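# Route PSU cable through case wall and seat the supply

## Task

Feed the power supply's cable through the hole in the computer case's internal wall so that the entire plug ends up in the far compartment, clearly away from that wall, with only a little slack left between the wall and the supply. Stand the supply upright on the case floor inside the rear-panel slot, cable end facing in, with its end plate lying flat against the outer face of that panel. The case must end up flat on the table with nothing beneath its feet, and no loose object may touch the supply, the cable or the plug. Everything must stay in place without the robot holding it. Finally open the grippers and move the arms away.

## Robot and tools

Robot: two Doosan M1013 six-joint arms, left_arm and right_arm, each with a Robotiq 2F-140 parallel gripper. Their bases sit at about (-0.024, +0.637, 0) m for left_arm and (+0.061, -0.617, 0) m for right_arm, so left_arm is on the +y side.

Frames: every reported pose uses one scene frame. Its origin is on the table surface midway between the arms, +z is up, +x points out over the table. The names left and right are not image sides. Each gripper has its own axes: fingers point along its +z, and they open and close along its y. end_effector_position is the spot between the pads when they are shut; closed fingertips extend about 33 mm past it (9 mm when fully open), and closing pushes the tips roughly 24 mm further out, so keep that clearance over surfaces. Reported hand positions can be slightly wrong, more so at long reach.

The 18-number row (used by execute_actions and move): numbers 1-9 are the left arm, 10-18 the right arm, always all 18 even if one arm idles. Per arm: dx, dy, dz, rx, ry, rz, then gripper position, force_limit, speed. All values lie in [-1, 1]. dx..rz are an offset, not a pose, expressed in that gripper's own axes and measured from the gripper's pose at the start of the action (for a call's first action, the pose in the latest result). Scale: 1.0 = 0.6 m for dx, dy, dz and 180 degrees for the rotation; rx, ry, rz form one rotation vector. Gripper position is absolute: +1 fully open (140 mm), about -0.8 pads touching, -1 closes until blocked. force_limit -1/0/+1 gives about 14/60/107 N; speed -1/0/+1 gives about 30/140/250 mm/s. The trailing three numbers are commands even when 0, so resend the current values to leave a gripper alone.

execute_actions(actions): a list of actions; each action is a table of up to 15 rows, one row per 1/30 s step, and the last row is held for any remaining steps. Each row is measured from the action's start pose, not from the previous row. Every step the commanded pose is clipped to within 70 mm and 16 degrees of the measured pose, so large offsets need several actions. An empty list just returns state and images.

move(target, speed, stop_force, blocking): target is one 18-number row as above, offsets from the last reported pose. Each gripper travels a straight line; both arms finish together. Duration 0.5-10 s; beyond 10 s it stops short. speed is the top path speed in m/s, 0.002 to 0.5 (default 0.25), with turning capped at twice that in rad/s. Paths ignore obstacles and the other arm, and grippers can lag, drift or overshoot speed, especially near full extension. stop_force (N, 20-80, shared) ends an arm's path when the estimated push against its motion rises that much for 2 steps; the gripper then backs up 2 steps and holds. Use it only with slow moves and without rotation; omit it when lifting off something you press on. It is refused in the first 0.2 s and cannot combine with blocking=false. With blocking=false you get a result after 0.5 s; use wait(0) to check, and no other motion is accepted until the move ends or you call stop. The move: line reports the ending per arm (done, off_target, moving, held, contact, fault) and limits (paced = pose clipped; held = some steps blocked, after which the arm may move faster).

wait(seconds): 0-10 s, arms hold their last command. stop(): brakes a running move; fingers keep moving. zoom_image(camera, region): region [x0, y0, x1, y1] in pixels, at most 504x504, of cam_high or cam_low (896x504) or cam_left_wrist or cam_right_wrist (504x504). read_manual gives licence text only. finished_scene(scene): ends the current scene, pass its number; irreversible, so the goal must already hold stably.

Results: a state line per arm with position (m), quat_wxyz and velocities; Hand target lines show the pose the controller is driving toward; step readings list positions, with HELD marking steps held back. object_status: 0 moving, 1 blocked while opening, 2 blocked while closing (a grip), 3 reached target or pads met. After gripping with -1, confirm status 2. To squeeze harder, raise force_limit and switch position between -1 and -0.98. position_measured runs from 3 (open) to 230 (pads together). A pose unreachable line means the clearance check altered that arm's command.

Avoid: dropping items or knocking anything off the table; arms colliding or pressing each other; pushing past a firm contact with a stiff arm. Joint torque at its load limit (elbow 148, wrist joints 41.8 N m, held weight included) or any external force of 144 N triggers a fault: the arm goes limp for 10 s and drops the rest of the call. Holding loads heats motors; heed MOTOR HOT warnings, since overheating brakes the arm. Loose objects may get an occasional nudge. Prefer smooth, fast-but-gentle motion, and release and retract at the end.

Each tool is called after "Request:" in YAML: its name, and indented under it one key for each argument.

## Session

Request:
execute_actions:
  actions: []

Scene clock: 0.00 s.
left_arm: end_effector_position=(+0.1867, +0.7366, +0.2667) position_measured=3 object_status=3 end_effector_quat_wxyz=(+0.666, -0.456, -0.469, +0.358) end_effector_velocity=(+0.000, -0.000, -0.000) end_effector_angular_velocity=(+0.001, +0.001, +0.000) | right_arm: end_effector_position=(+0.6334, -0.4418, +0.3990) position_measured=230 object_status=3 end_effector_quat_wxyz=(-0.018, +0.803, -0.596, -0.004) end_effector_velocity=(+0.000, -0.000, +0.000) end_effector_angular_velocity=(+0.000, -0.001, -0.000)
Joint positions: left_arm=[-0.051  0.442  2.213  0.279  2.187 -0.176] | right_arm=[0.146 0.052 1.591 0.03  1.477 3.069]
Joint velocities: left_arm=[-0.     0.001 -0.    -0.     0.    -0.001] | right_arm=[-0.     0.    -0.     0.    -0.001 -0.   ]
Hand target (left_arm): +0.187, +0.737, +0.267; +0.666, -0.456, -0.469, +0.358
Hand target (right_arm): +0.633, -0.442, +0.399; -0.018, +0.803, -0.596, -0.004
camera_calibration (this result's frames):
cam_left_wrist: T_world_to_cam=[[-0.095154, 0.109828, -0.989385, 0.197231], [0.0752661, -0.990256, -0.117163, 0.750265], [-0.992613, -0.0856157, 0.0859605, 0.397081], [0, 0, 0, 1]] pos_world=[0.356445, 0.75529, 0.248907]
cam_right_wrist: T_world_to_cam=[[-0.96985, -0.237505, -0.0546101, 0.535152], [-0.238981, 0.882981, 0.404021, 0.379528], [-0.0477374, 0.404891, -0.913118, 0.742023], [0, 0, 0, 1]] pos_world=[0.645139, -0.508453, 0.553442]

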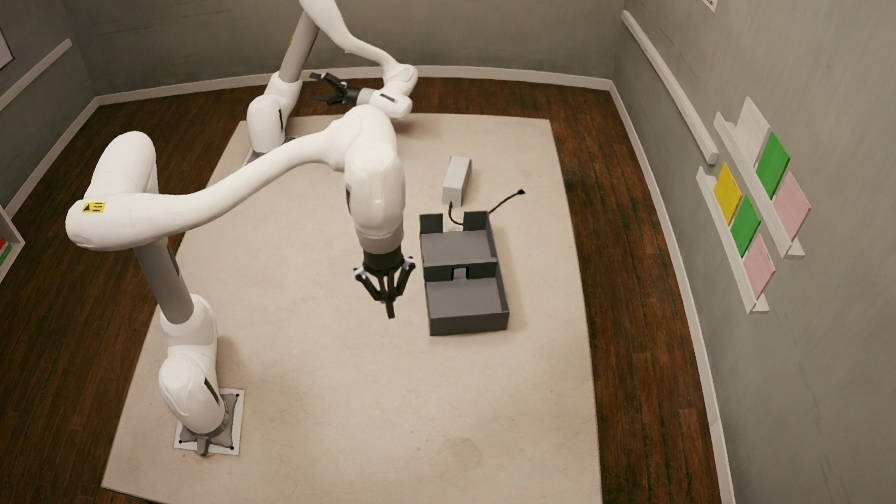

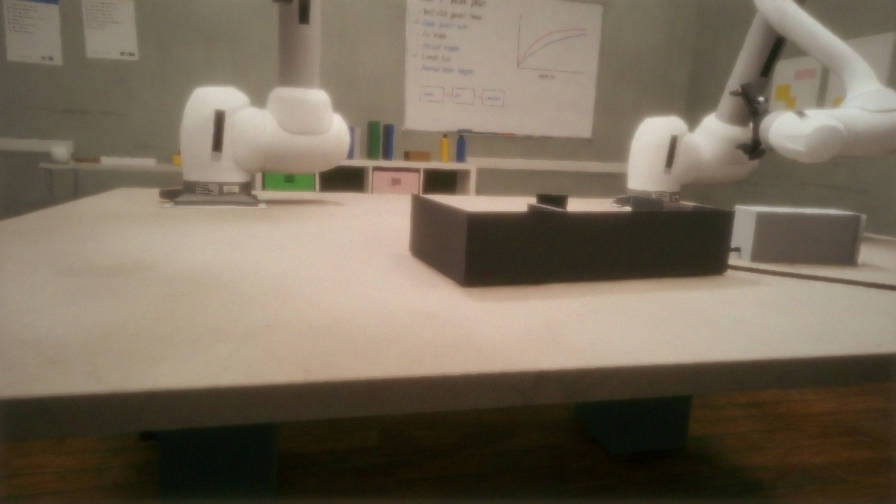

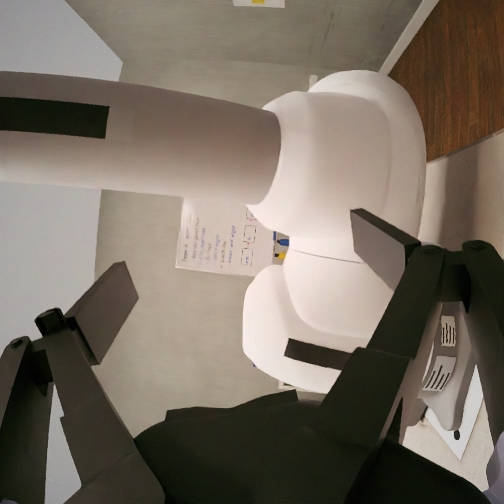

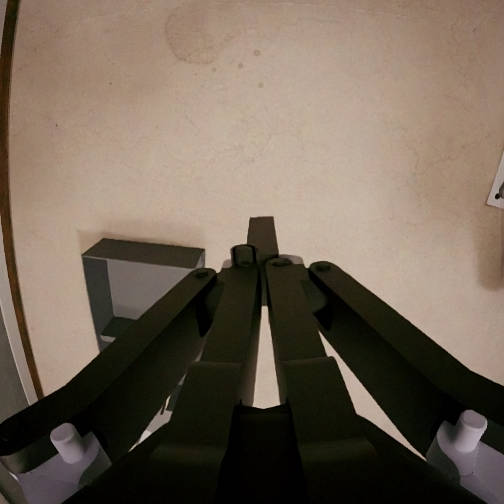

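Request:
move:
  target: [-0.189,-0.317,-0.762,-0.523,-0.157,0.007,0.4,0,0,0,0,0,0,0,0,-0.3,-0.5,-0.5]

Request:
zoom_image:
  camera: "cam_high"
  region: [380,130,580,350]

Scene clock: 22.50 s.
left_arm: end_effector_position=(+0.5977, +0.4485, +0.3462) position_measured=78 object_status=3 end_effector_quat_wxyz=(-0.000, +0.707, +0.707, +0.000) end_effector_velocity=(+0.001, -0.000, +0.001) end_effector_angular_velocity=(+0.000, -0.007, -0.001) | right_arm: end_effector_position=(+0.6334, -0.4418, +0.3990) position_measured=167 object_status=3 end_effector_quat_wxyz=(-0.018, +0.803, -0.596, -0.004) end_effector_velocity=(-0.000, -0.000, -0.000) end_effector_angular_velocity=(+0.000, +0.001, -0.001)
Joint positions: left_arm=[-0.351  0.157  1.568  0.001  1.416 -0.349] | right_arm=[0.146 0.052 1.591 0.03  1.477 3.069]
Joint velocities: left_arm=[-0.001 -0.002  0.001  0.003 -0.005 -0.001] | right_arm=[-0.001  0.     0.001  0.     0.     0.   ]
Hand target (left_arm): +0.598, +0.448, +0.346; -0.000, +0.707, +0.707, +0.001
Hand target (right_arm): +0.633, -0.442, +0.399; -0.018, +0.803, -0.596, -0.004
Off the commanded pose (left_arm): 0.001 m, 0 deg.
Off the commanded pose (right_arm): 0.000 m, 0 deg.
move: done
camera_calibration (this result's frames):
cam_left_wrist: T_world_to_cam=[[0.974187, -0.224644, 0.0222337, -0.492693], [-0.217713, -0.908939, 0.35557, 0.418277], [-0.0596678, -0.351233, -0.934385, 0.688332], [0, 0, 0, 1]] pos_world=[0.612111, 0.511272, 0.505395]
cam_right_wrist: T_world_to_cam=[[-0.96985, -0.237505, -0.05461, 0.535152], [-0.238981, 0.882981, 0.404021, 0.379528], [-0.0477375, 0.404891, -0.913118, 0.742023], [0, 0, 0, 1]] pos_world=[0.645139, -0.508453, 0.553442]

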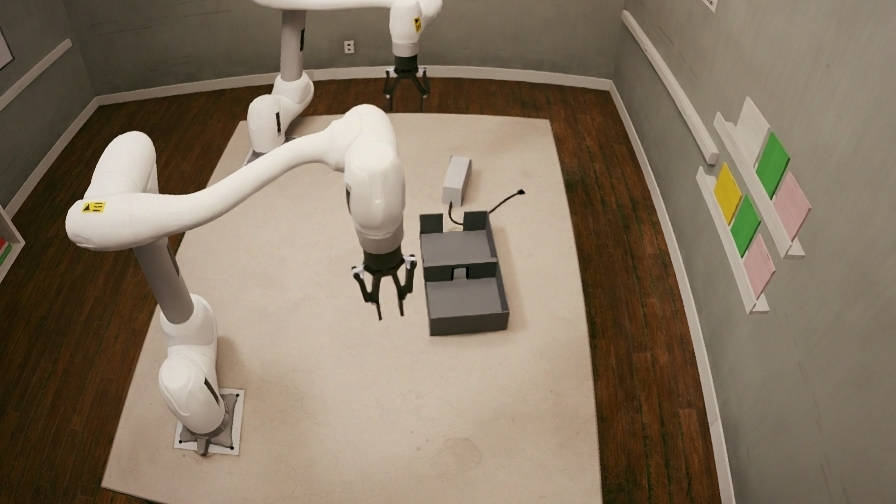

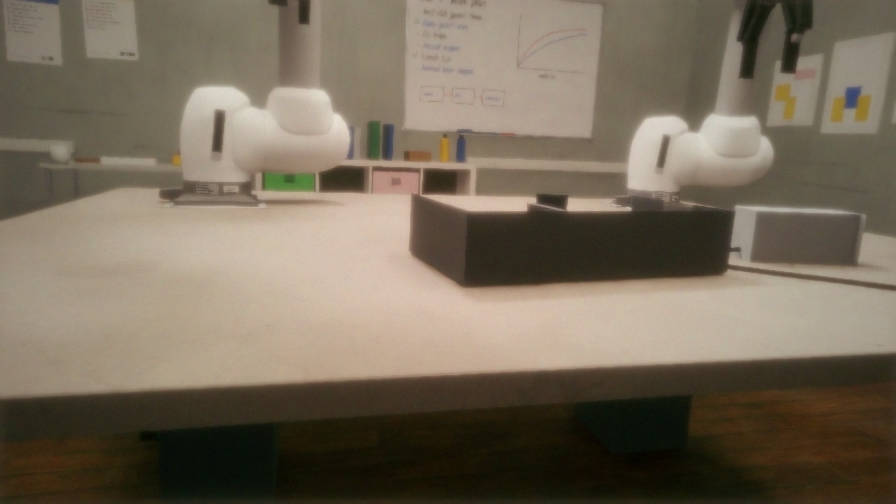

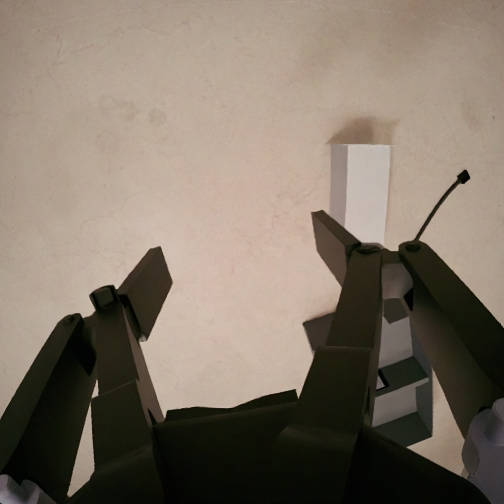

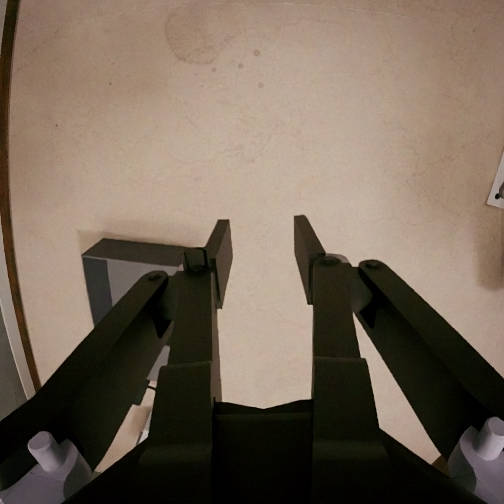

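Region (380, 130, 580, 350) of cam_high's 896x504 image, scaled by 2.291, with more detail than that image has; it fills the left 458 columns of this view, and the rest is white.

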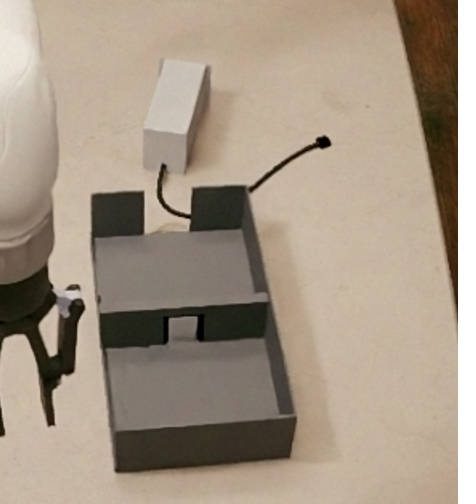

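Request:
move:
  target: [-0.5,0.27,0.05,0,0,0,0.4,0,0,0,0,0,0,0,0,-0.3,-0.5,-0.5]

Scene clock: 37.20 s.
left_arm: end_effector_position=(+0.7600, +0.1487, +0.3161) position_measured=78 object_status=3 end_effector_quat_wxyz=(-0.000, +0.707, +0.707, +0.000) end_effector_velocity=(+0.001, -0.000, -0.000) end_effector_angular_velocity=(+0.003, +0.001, +0.000) | right_arm: end_effector_position=(+0.6334, -0.4418, +0.3990) position_measured=167 object_status=3 end_effector_quat_wxyz=(-0.018, +0.803, -0.596, -0.004) end_effector_velocity=(-0.000, +0.000, +0.000) end_effector_angular_velocity=(-0.000, +0.000, +0.000)
Joint positions: left_arm=[-0.597  0.629  0.952  0.001  1.561 -0.595] | right_arm=[0.146 0.052 1.591 0.03  1.477 3.069]
Joint velocities: left_arm=[-0.     0.003 -0.004  0.002  0.004 -0.   ] | right_arm=[ 0.  0. -0. -0.  0. -0.]
Hand target (left_arm): +0.760, +0.149, +0.316; -0.000, +0.707, +0.707, +0.000
Hand target (right_arm): +0.633, -0.442, +0.399; -0.018, +0.803, -0.596, -0.004
Off the commanded pose (left_arm): 0.000 m, 0 deg.
Off the commanded pose (right_arm): 0.000 m, 0 deg.
move: done
camera_calibration (this result's frames):
cam_left_wrist: T_world_to_cam=[[0.974235, -0.224399, 0.022598, -0.717691], [-0.21758, -0.908773, 0.356076, 0.191556], [-0.0593666, -0.351819, -0.934184, 0.564376], [0, 0, 0, 1]] pos_world=[0.774384, 0.21159, 0.47524]
cam_right_wrist: T_world_to_cam=[[-0.96985, -0.237505, -0.0546101, 0.535152], [-0.238981, 0.882981, 0.404021, 0.379527], [-0.0477374, 0.404891, -0.913118, 0.742023], [0, 0, 0, 1]] pos_world=[0.645139, -0.508453, 0.553442]

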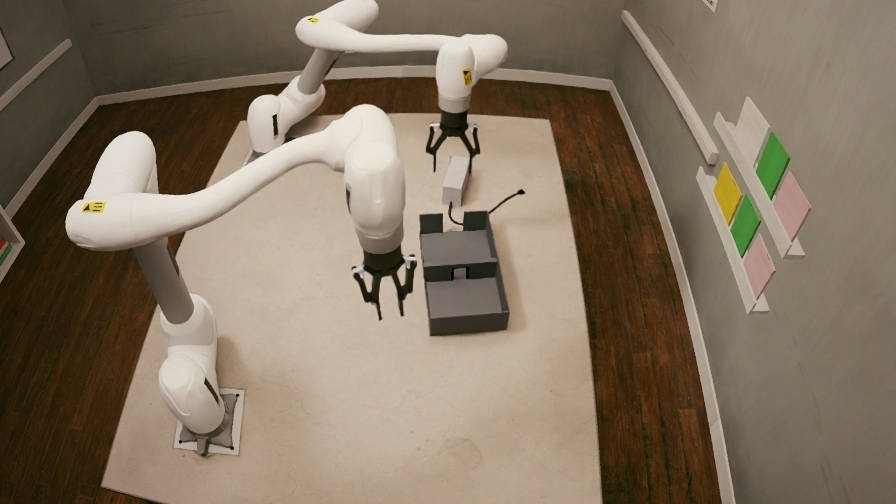

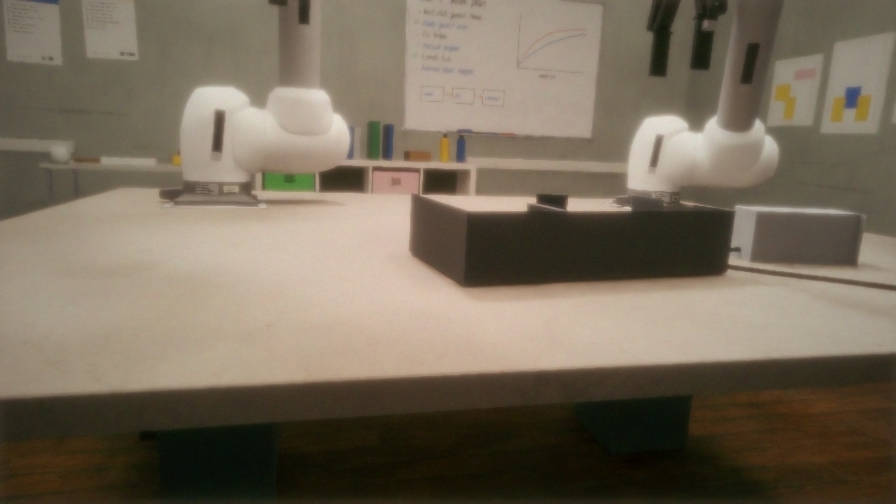

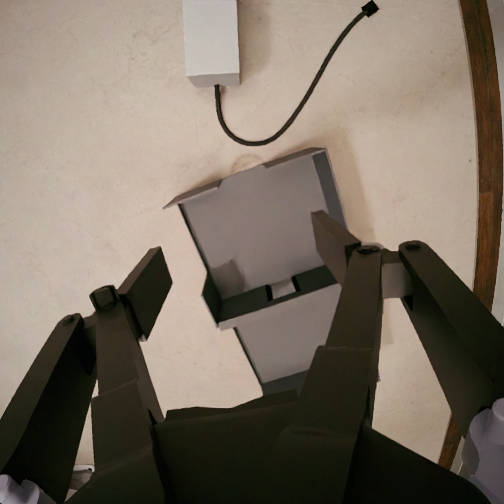

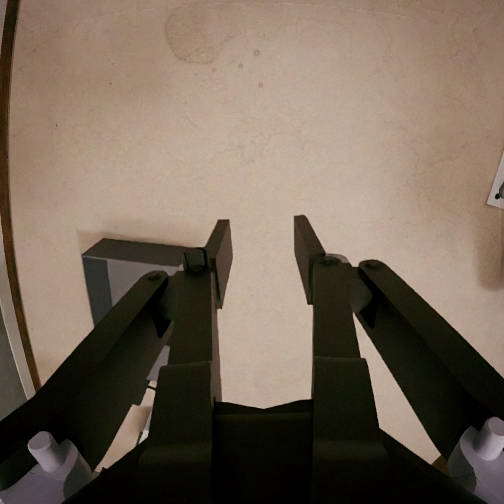

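Request:
move:
  target: [0.387,0.013,0.22,0,0,0.05,0.4,0,0,0,0,0,0,0,0,-0.3,-0.5,-0.5]

Request:
move:
  target: [0,0,0.203,0,0,0,0.4,0,0,0,0,0,0,0,0,-0.3,-0.5,-0.5]
  speed: 0.1

Request:
move:
  target: [0,0,0,0,0,0,-1,0,0,0,0,0,0,0,0,-0.3,-0.5,-0.5]

Scene clock: 55.30 s.
left_arm: end_effector_position=(+0.7673, +0.3808, +0.1841) position_measured=78 object_status=3 end_effector_quat_wxyz=(-0.000, +0.761, +0.649, +0.000) end_effector_velocity=(+0.000, +0.002, -0.001) end_effector_angular_velocity=(+0.001, +0.000, -0.002) | right_arm: end_effector_position=(+0.6334, -0.4418, +0.3990) position_measured=167 object_status=3 end_effector_quat_wxyz=(-0.018, +0.803, -0.596, -0.004) end_effector_velocity=(-0.000, +0.001, +0.000) end_effector_angular_velocity=(-0.000, -0.000, +0.002)
Joint positions: left_arm=[-0.358  0.508  1.386  0.001  1.248 -0.198] | right_arm=[0.146 0.052 1.591 0.03  1.477 3.069]
Joint velocities: left_arm=[ 0.002  0.     0.002  0.001 -0.002  0.004] | right_arm=[ 0.002 -0.    -0.    -0.001 -0.    -0.   ]
Hand target (left_arm): +0.767, +0.381, +0.184; -0.000, +0.761, +0.649, +0.000
Hand target (right_arm): +0.633, -0.442, +0.399; -0.018, +0.803, -0.596, -0.004
Off the commanded pose (left_arm): 0.001 m, 0 deg.
Off the commanded pose (right_arm): 0.000 m, 0 deg.
move: done
camera_calibration (this result's frames):
cam_left_wrist: T_world_to_cam=[[0.926991, -0.374428, 0.022162, -0.576249], [-0.357326, -0.863599, 0.355689, 0.541143], [-0.114041, -0.337639, -0.934342, 0.559754], [0, 0, 0, 1]] pos_world=[0.791377, 0.440562, 0.343294]
cam_right_wrist: T_world_to_cam=[[-0.96985, -0.237505, -0.05461, 0.535152], [-0.238981, 0.882981, 0.404021, 0.379527], [-0.0477375, 0.404891, -0.913118, 0.742023], [0, 0, 0, 1]] pos_world=[0.645139, -0.508453, 0.553442]

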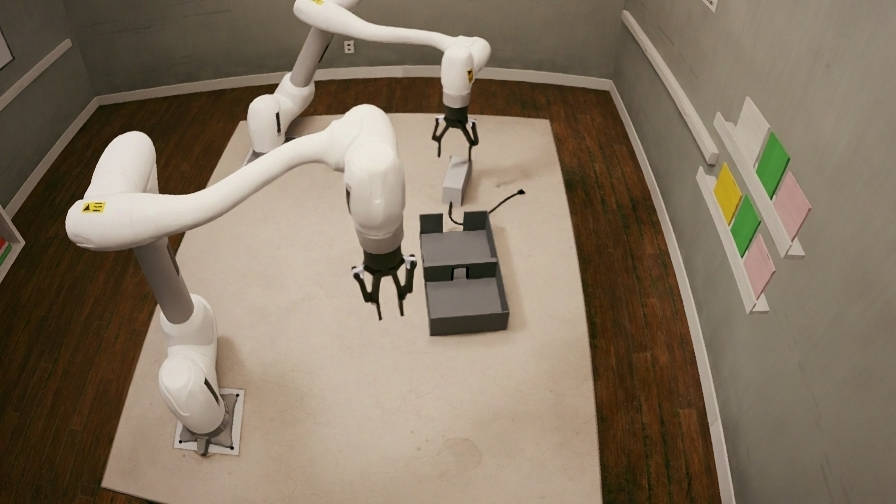

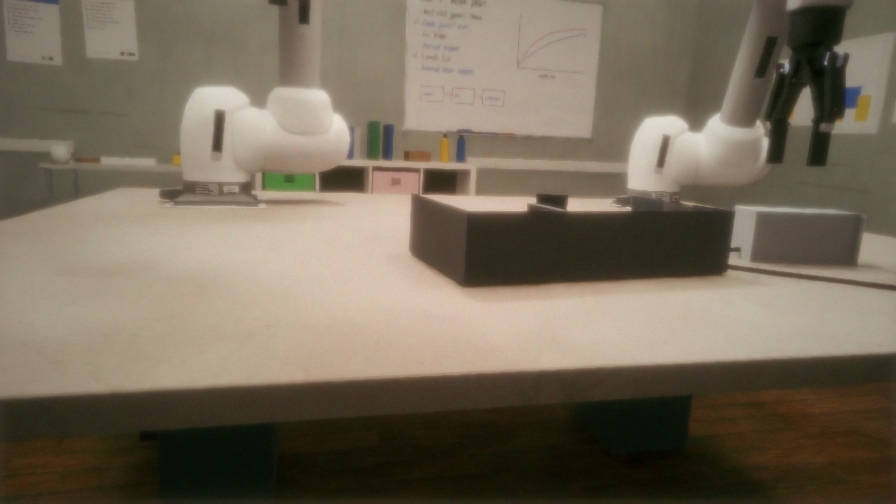

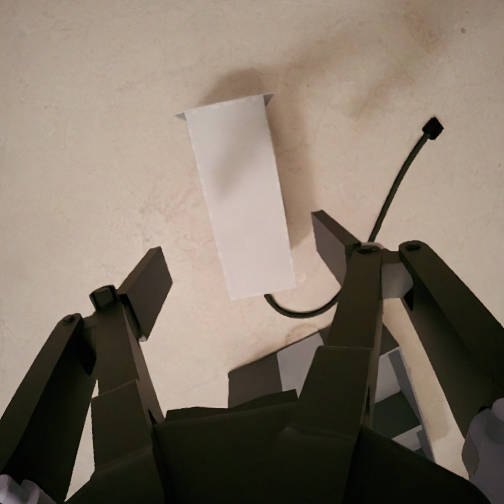

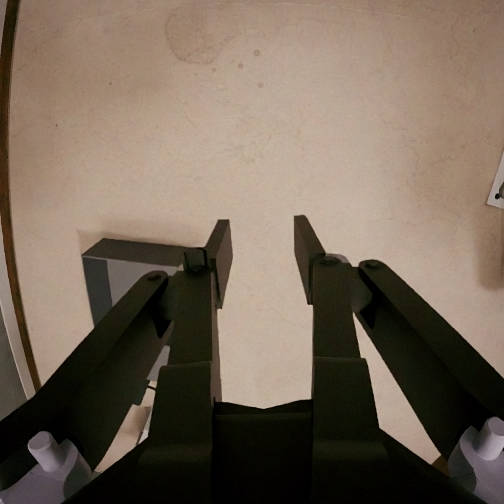

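Scene clock: 56.93 s.
left_arm: end_effector_position=(+0.7671, +0.3809, +0.0625) position_measured=78 object_status=3 end_effector_quat_wxyz=(-0.000, +0.761, +0.649, +0.000) end_effector_velocity=(-0.000, -0.001, -0.001) end_effector_angular_velocity=(-0.003, +0.000, +0.001) | right_arm: end_effector_position=(+0.6334, -0.4418, +0.3990) position_measured=167 object_status=3 end_effector_quat_wxyz=(-0.018, +0.803, -0.596, -0.004) end_effector_velocity=(+0.000, -0.000, -0.000) end_effector_angular_velocity=(-0.000, -0.000, -0.001)
Joint positions: left_arm=[-0.358  0.588  1.494  0.001  1.06  -0.198] | right_arm=[0.146 0.052 1.591 0.03  1.477 3.069]
Joint velocities: left_arm=[-0.001  0.001  0.001 -0.003 -0.003  0.   ] | right_arm=[-0.  0. -0. -0. -0.  0.]
Hand target (left_arm): +0.767, +0.381, +0.062; -0.000, +0.761, +0.649, +0.000
Hand target (right_arm): +0.633, -0.442, +0.399; -0.018, +0.803, -0.596, -0.004
Off the commanded pose (left_arm): 0.000 m, 0 deg.
Off the commanded pose (right_arm): 0.000 m, 0 deg.
move: done
camera_calibration (this result's frames):
cam_left_wrist: T_world_to_cam=[[0.926938, -0.374559, 0.0221872, -0.573338], [-0.357441, -0.863498, 0.35582, 0.58444], [-0.114117, -0.337753, -0.934291, 0.446173], [0, 0, 0, 1]] pos_world=[0.791267, 0.440611, 0.221621]
cam_right_wrist: T_world_to_cam=[[-0.96985, -0.237505, -0.0546101, 0.535152], [-0.238982, 0.882981, 0.404021, 0.379528], [-0.0477375, 0.404891, -0.913118, 0.742023], [0, 0, 0, 1]] pos_world=[0.645139, -0.508453, 0.553442]

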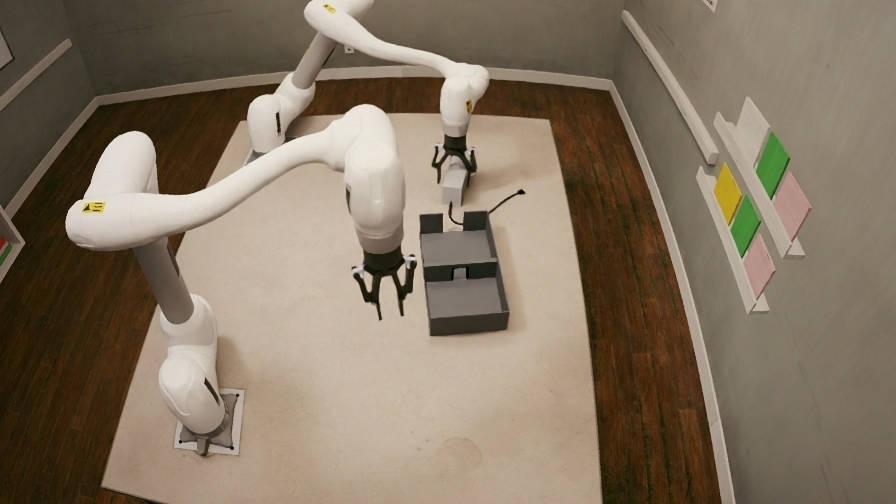

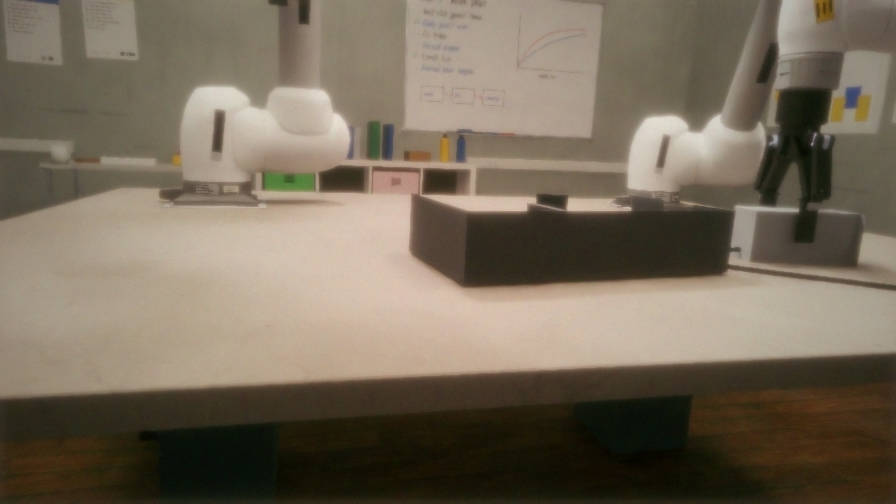

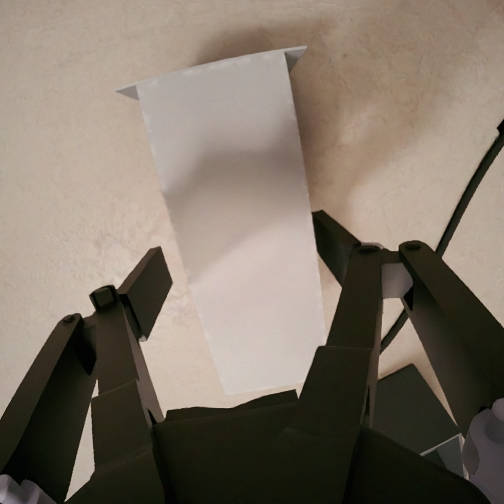

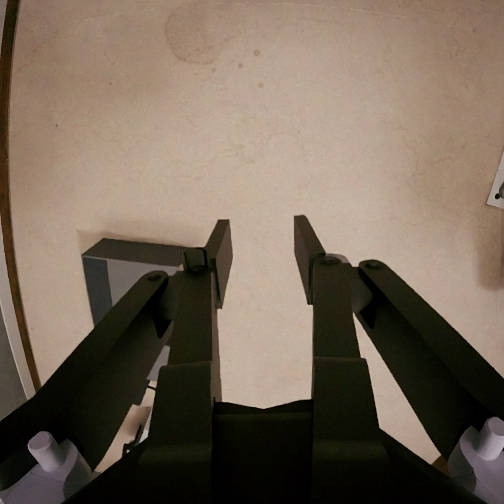

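Scene clock: 57.43 s.
left_arm: end_effector_position=(+0.7671, +0.3808, +0.0624) position_measured=135 object_status=2 end_effector_quat_wxyz=(-0.000, +0.761, +0.649, +0.000) end_effector_velocity=(+0.001, +0.001, -0.000) end_effector_angular_velocity=(+0.002, -0.002, -0.002) | right_arm: end_effector_position=(+0.6334, -0.4418, +0.3990) position_measured=167 object_status=3 end_effector_quat_wxyz=(-0.018, +0.803, -0.596, -0.004) end_effector_velocity=(-0.000, +0.000, -0.000) end_effector_angular_velocity=(+0.000, +0.000, +0.001)
Joint positions: left_arm=[-0.358  0.588  1.494  0.001  1.06  -0.198] | right_arm=[0.146 0.052 1.591 0.03  1.477 3.069]
Joint velocities: left_arm=[ 0.     0.001 -0.001  0.003 -0.001  0.   ] | right_arm=[ 0.001 -0.     0.     0.     0.    -0.   ]
Hand target (left_arm): +0.767, +0.381, +0.062; -0.000, +0.761, +0.649, +0.000
Hand target (right_arm): +0.633, -0.442, +0.399; -0.018, +0.803, -0.596, -0.004
Off the commanded pose (left_arm): 0.000 m, 0 deg.
Off the commanded pose (right_arm): 0.000 m, 0 deg.
move: done
camera_calibration (this result's frames):
cam_left_wrist: T_world_to_cam=[[0.926936, -0.374566, 0.0221188, -0.573321], [-0.357424, -0.863504, 0.355822, 0.584434], [-0.114179, -0.33773, -0.934292, 0.446164], [0, 0, 0, 1]] pos_world=[0.791266, 0.440597, 0.221574]
cam_right_wrist: T_world_to_cam=[[-0.96985, -0.237505, -0.05461, 0.535151], [-0.238981, 0.882981, 0.404021, 0.379528], [-0.0477375, 0.404891, -0.913118, 0.742023], [0, 0, 0, 1]] pos_world=[0.645139, -0.508453, 0.553442]

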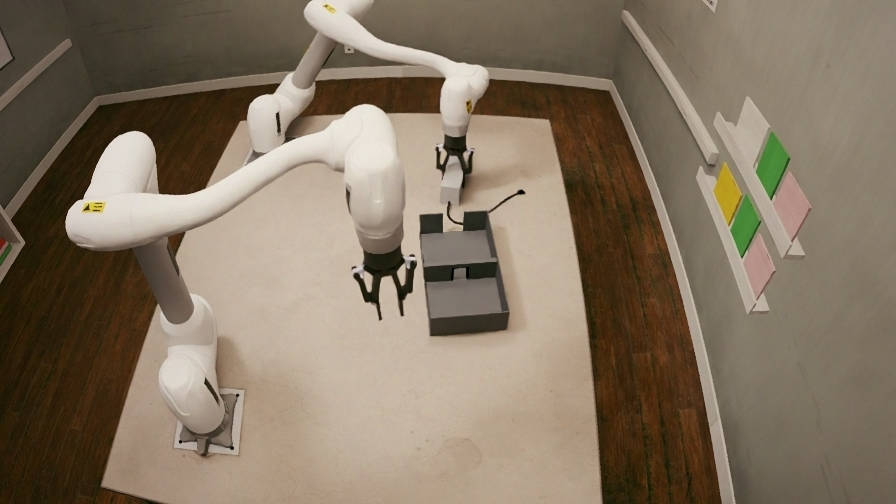

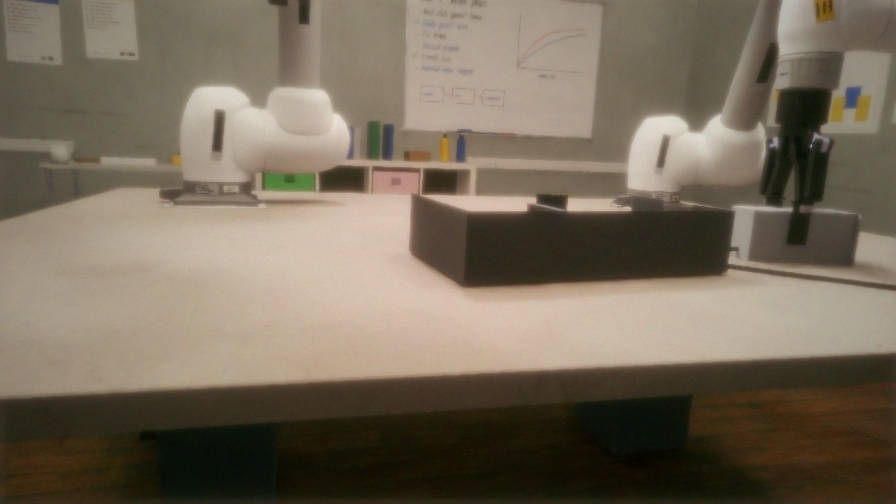

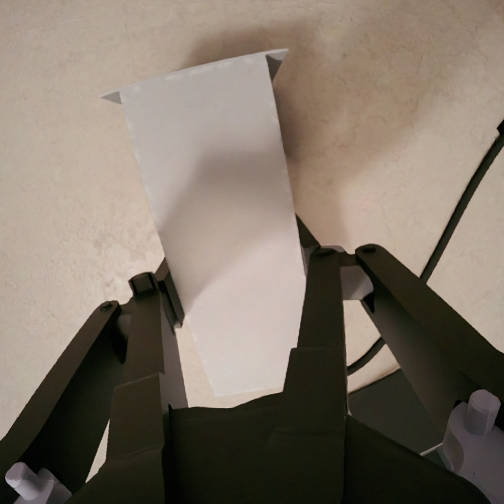

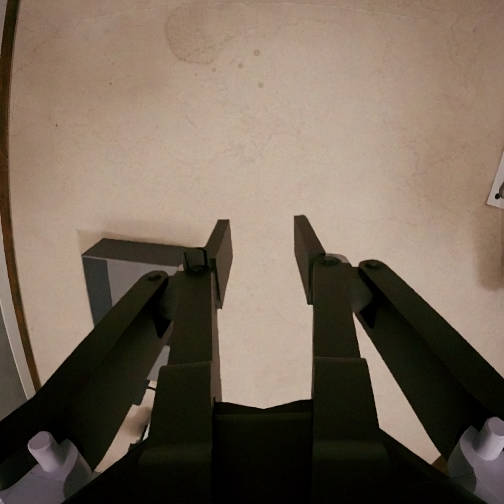

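Request:
move:
  target: [0,0,-0.03,0,0,0,-1,0,0,0,0,0,0,0,0,-0.3,-0.5,-0.5]
  speed: 0.1

Request:
move:
  target: [-0.05,-0.6,0,0,0,0,-1,0,0,0,0,0,0,0,0,-0.3,-0.5,-0.5]
  speed: 0.2

Request:
move:
  target: [-0.38,0.12,0,0,0,0.45,-1,0,0,-0.45,0.25,0.2,-0.01,0,-0.2,-0.3,-0.5,-0.5]
  speed: 0.2

Scene clock: 72.57 s.
left_arm: end_effector_position=(+0.7671, +0.3808, +0.0803) position_measured=135 object_status=2 end_effector_quat_wxyz=(-0.000, +0.761, +0.649, +0.000) end_effector_velocity=(-0.001, -0.001, +0.000) end_effector_angular_velocity=(-0.002, +0.002, +0.001) | right_arm: end_effector_position=(+0.6334, -0.4418, +0.3990) position_measured=167 object_status=3 end_effector_quat_wxyz=(-0.018, +0.803, -0.596, -0.004) end_effector_velocity=(+0.000, +0.000, +0.000) end_effector_angular_velocity=(+0.000, -0.001, +0.000)
Joint positions: left_arm=[-0.358  0.574  1.481  0.001  1.087 -0.198] | right_arm=[0.146 0.052 1.591 0.03  1.477 3.069]
Joint velocities: left_arm=[ 0.    -0.     0.    -0.003  0.001  0.001] | right_arm=[ 0.001 -0.    -0.    -0.    -0.     0.   ]
Hand target (left_arm): +0.767, +0.381, +0.080; -0.000, +0.761, +0.649, +0.000
Hand target (right_arm): +0.633, -0.442, +0.399; -0.018, +0.803, -0.596, -0.004
Off the commanded pose (left_arm): 0.000 m, 0 deg.
Off the commanded pose (right_arm): 0.000 m, 0 deg.
move: done
camera_calibration (this result's frames):
cam_left_wrist: T_world_to_cam=[[0.926946, -0.374544, 0.0221035, -0.573743], [-0.3574, -0.863518, 0.355811, 0.578069], [-0.11418, -0.337717, -0.934297, 0.462852], [0, 0, 0, 1]] pos_world=[0.791279, 0.440594, 0.23944]
cam_right_wrist: T_world_to_cam=[[-0.96985, -0.237505, -0.0546101, 0.535152], [-0.238981, 0.882981, 0.404021, 0.379528], [-0.0477373, 0.40489, -0.913118, 0.742023], [0, 0, 0, 1]] pos_world=[0.645139, -0.508453, 0.553442]

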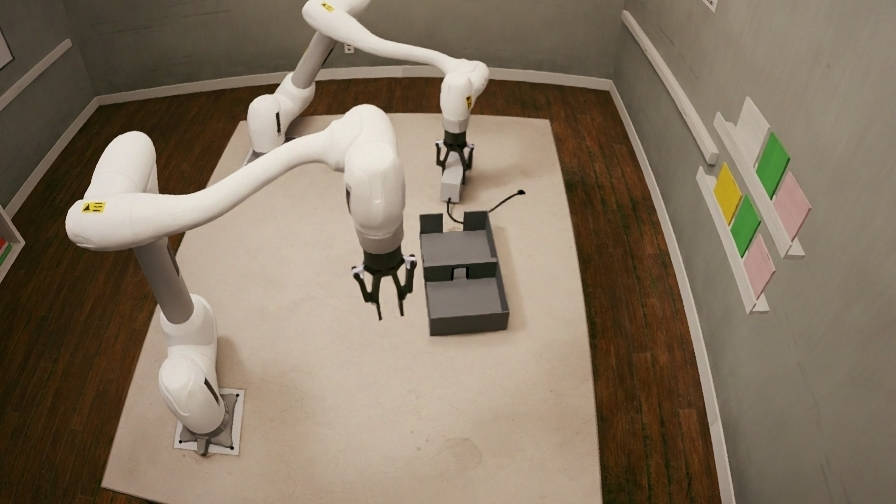

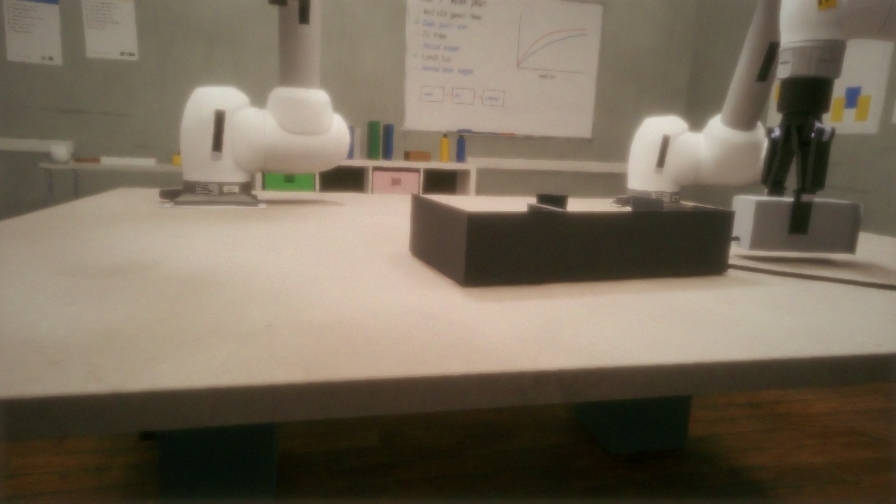

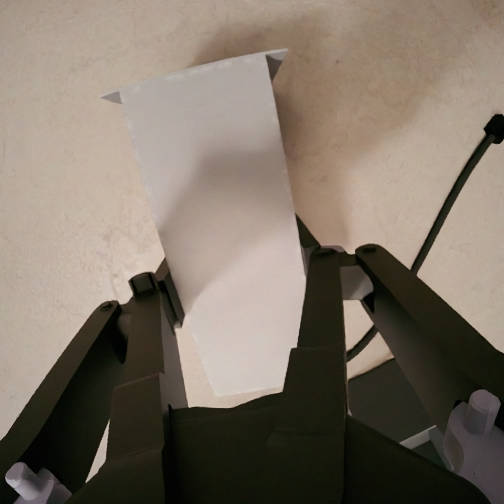

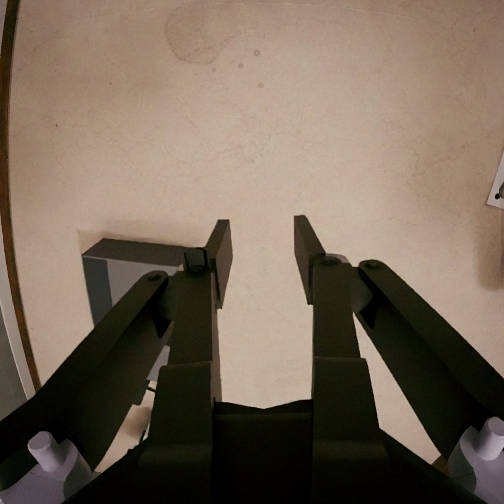

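Scene clock: 74.87 s.
left_arm: end_effector_position=(+0.4070, +0.4070, +0.0807) position_measured=135 object_status=2 end_effector_quat_wxyz=(-0.000, +0.761, +0.649, +0.000) end_effector_velocity=(-0.002, +0.000, +0.001) end_effector_angular_velocity=(+0.002, -0.001, -0.001) | right_arm: end_effector_position=(+0.6334, -0.4418, +0.3990) position_measured=167 object_status=3 end_effector_quat_wxyz=(-0.018, +0.803, -0.596, -0.004) end_effector_velocity=(-0.000, +0.000, -0.000) end_effector_angular_velocity=(-0.000, +0.001, +0.001)
Joint positions: left_arm=[-0.564  0.093  2.17   0.     0.879 -0.404] | right_arm=[0.146 0.052 1.591 0.03  1.477 3.069]
Joint velocities: left_arm=[-0.002 -0.003  0.002  0.002  0.002 -0.002] | right_arm=[ 0.001 -0.     0.     0.     0.    -0.   ]
Hand target (left_arm): +0.407, +0.407, +0.081; -0.000, +0.761, +0.649, +0.000
Hand target (right_arm): +0.633, -0.442, +0.399; -0.018, +0.803, -0.596, -0.004
Off the commanded pose (left_arm): 0.001 m, 0 deg.
Off the commanded pose (right_arm): 0.000 m, 0 deg.
move: done
camera_calibration (this result's frames):
cam_left_wrist: T_world_to_cam=[[0.92685, -0.374769, 0.0223131, -0.230038], [-0.357615, -0.863208, 0.356348, 0.471704], [-0.114288, -0.338261, -0.934087, 0.431147], [0, 0, 0, 1]] pos_world=[0.431173, 0.466807, 0.239771]
cam_right_wrist: T_world_to_cam=[[-0.96985, -0.237505, -0.0546101, 0.535152], [-0.238981, 0.882981, 0.404021, 0.379527], [-0.0477375, 0.404891, -0.913118, 0.742023], [0, 0, 0, 1]] pos_world=[0.645139, -0.508453, 0.553442]

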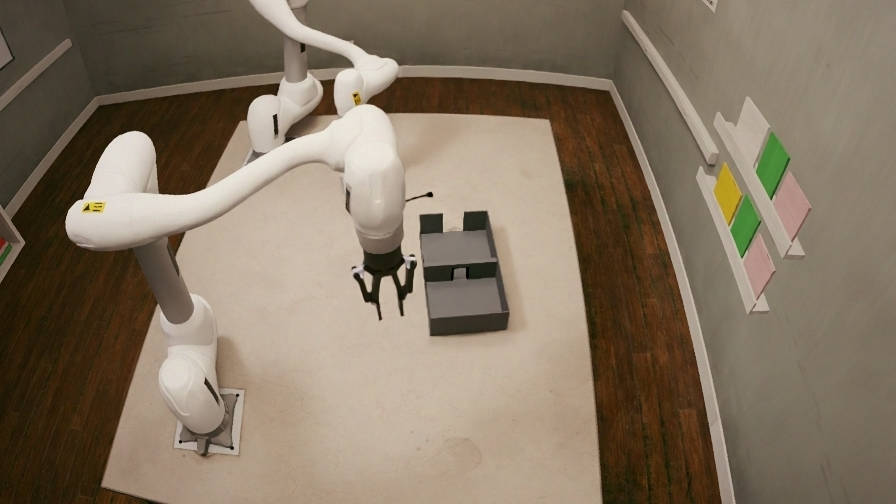

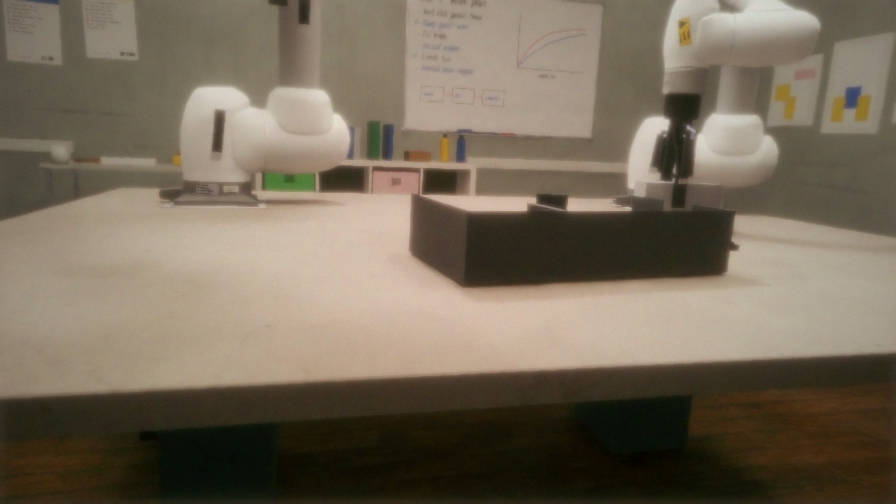

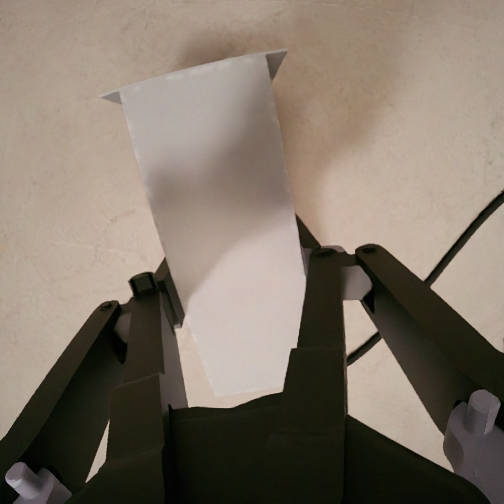

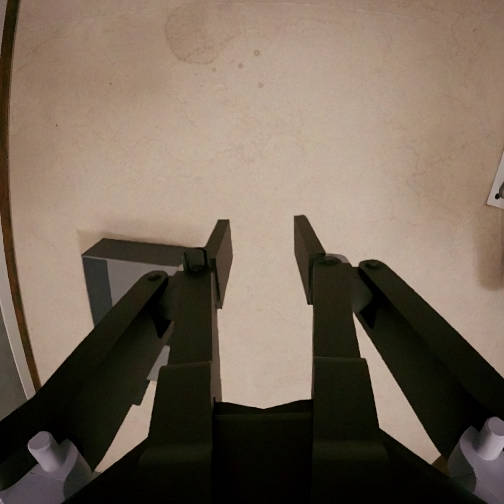

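Scene clock: 78.83 s.
left_arm: end_effector_position=(+0.4428, +0.1705, +0.0807) position_measured=135 object_status=2 end_effector_quat_wxyz=(+0.000, +1.000, -0.000, +0.000) end_effector_velocity=(-0.000, -0.001, -0.000) end_effector_angular_velocity=(+0.001, +0.001, -0.007) | right_arm: end_effector_position=(+0.4132, -0.2228, +0.2834) position_measured=167 object_status=3 end_effector_quat_wxyz=(-0.006, +0.948, -0.319, -0.008) end_effector_velocity=(-0.001, +0.001, -0.000) end_effector_angular_velocity=(+0.001, -0.001, +0.002)
Joint positions: left_arm=[-0.84   0.336  1.854 -0.     0.951  0.734] | right_arm=[ 0.687 -0.018  1.872  0.022  1.283  2.978]
Joint velocities: left_arm=[-0.     0.001 -0.001 -0.     0.001  0.007] | right_arm=[ 0.002  0.001  0.     0.    -0.002  0.   ]
Hand target (left_arm): +0.443, +0.170, +0.081; +0.000, +1.000, -0.000, -0.000
Hand target (right_arm): +0.413, -0.223, +0.283; -0.006, +0.948, -0.319, -0.008
Off the commanded pose (left_arm): 0.001 m, 0 deg.
Off the commanded pose (right_arm): 0.000 m, 0 deg.
move: done
camera_calibration (this result's frames):
cam_left_wrist: T_world_to_cam=[[-0.224526, -0.974206, 0.0226053, 0.260227], [-0.908564, 0.217671, 0.356554, 0.340008], [-0.352278, 0.0595172, -0.934001, 0.392845], [0, 0, 0, 1]] pos_world=[0.505737, 0.156124, 0.239804]
cam_right_wrist: T_world_to_cam=[[-0.645063, -0.763174, -0.0381879, 0.111386], [-0.711069, 0.581223, 0.395678, 0.310473], [-0.279776, 0.282392, -0.917595, 0.607132], [0, 0, 0, 1]] pos_world=[0.46248, -0.266896, 0.438507]

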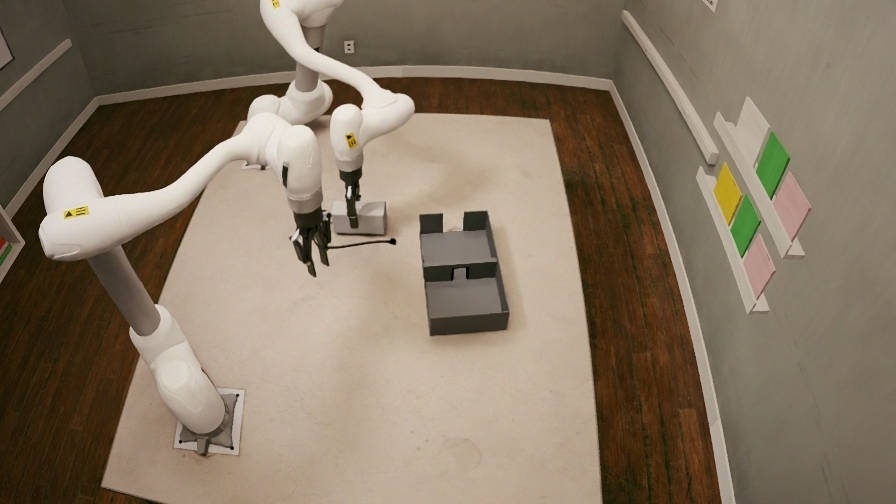

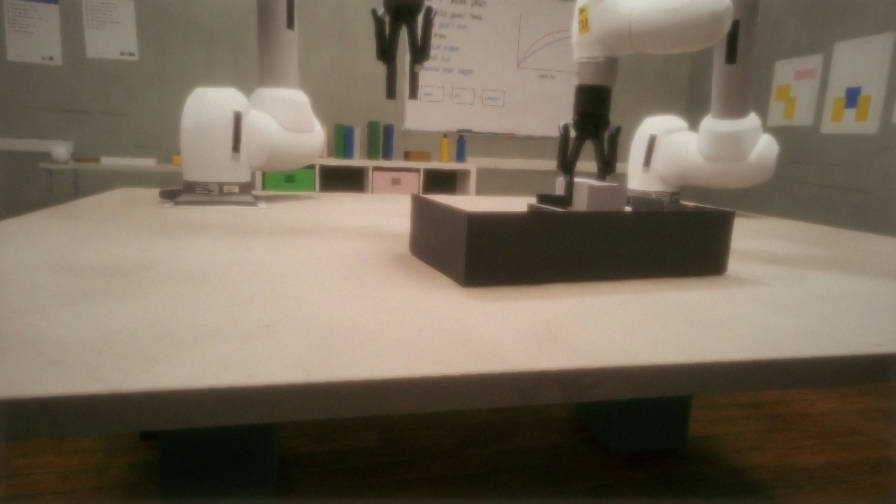

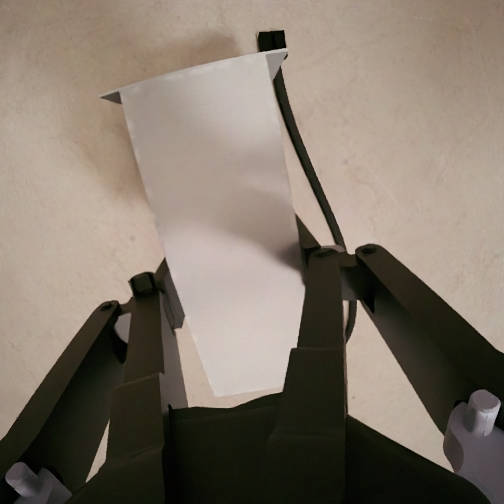

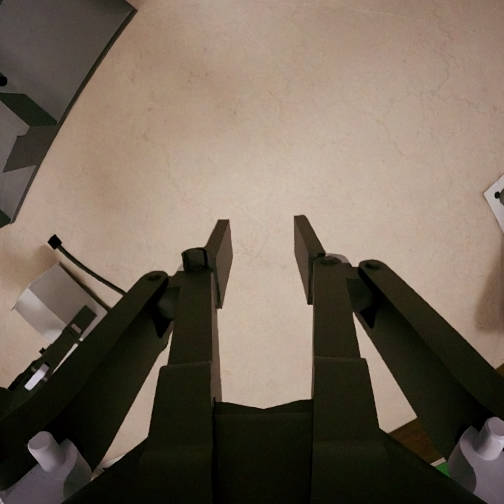

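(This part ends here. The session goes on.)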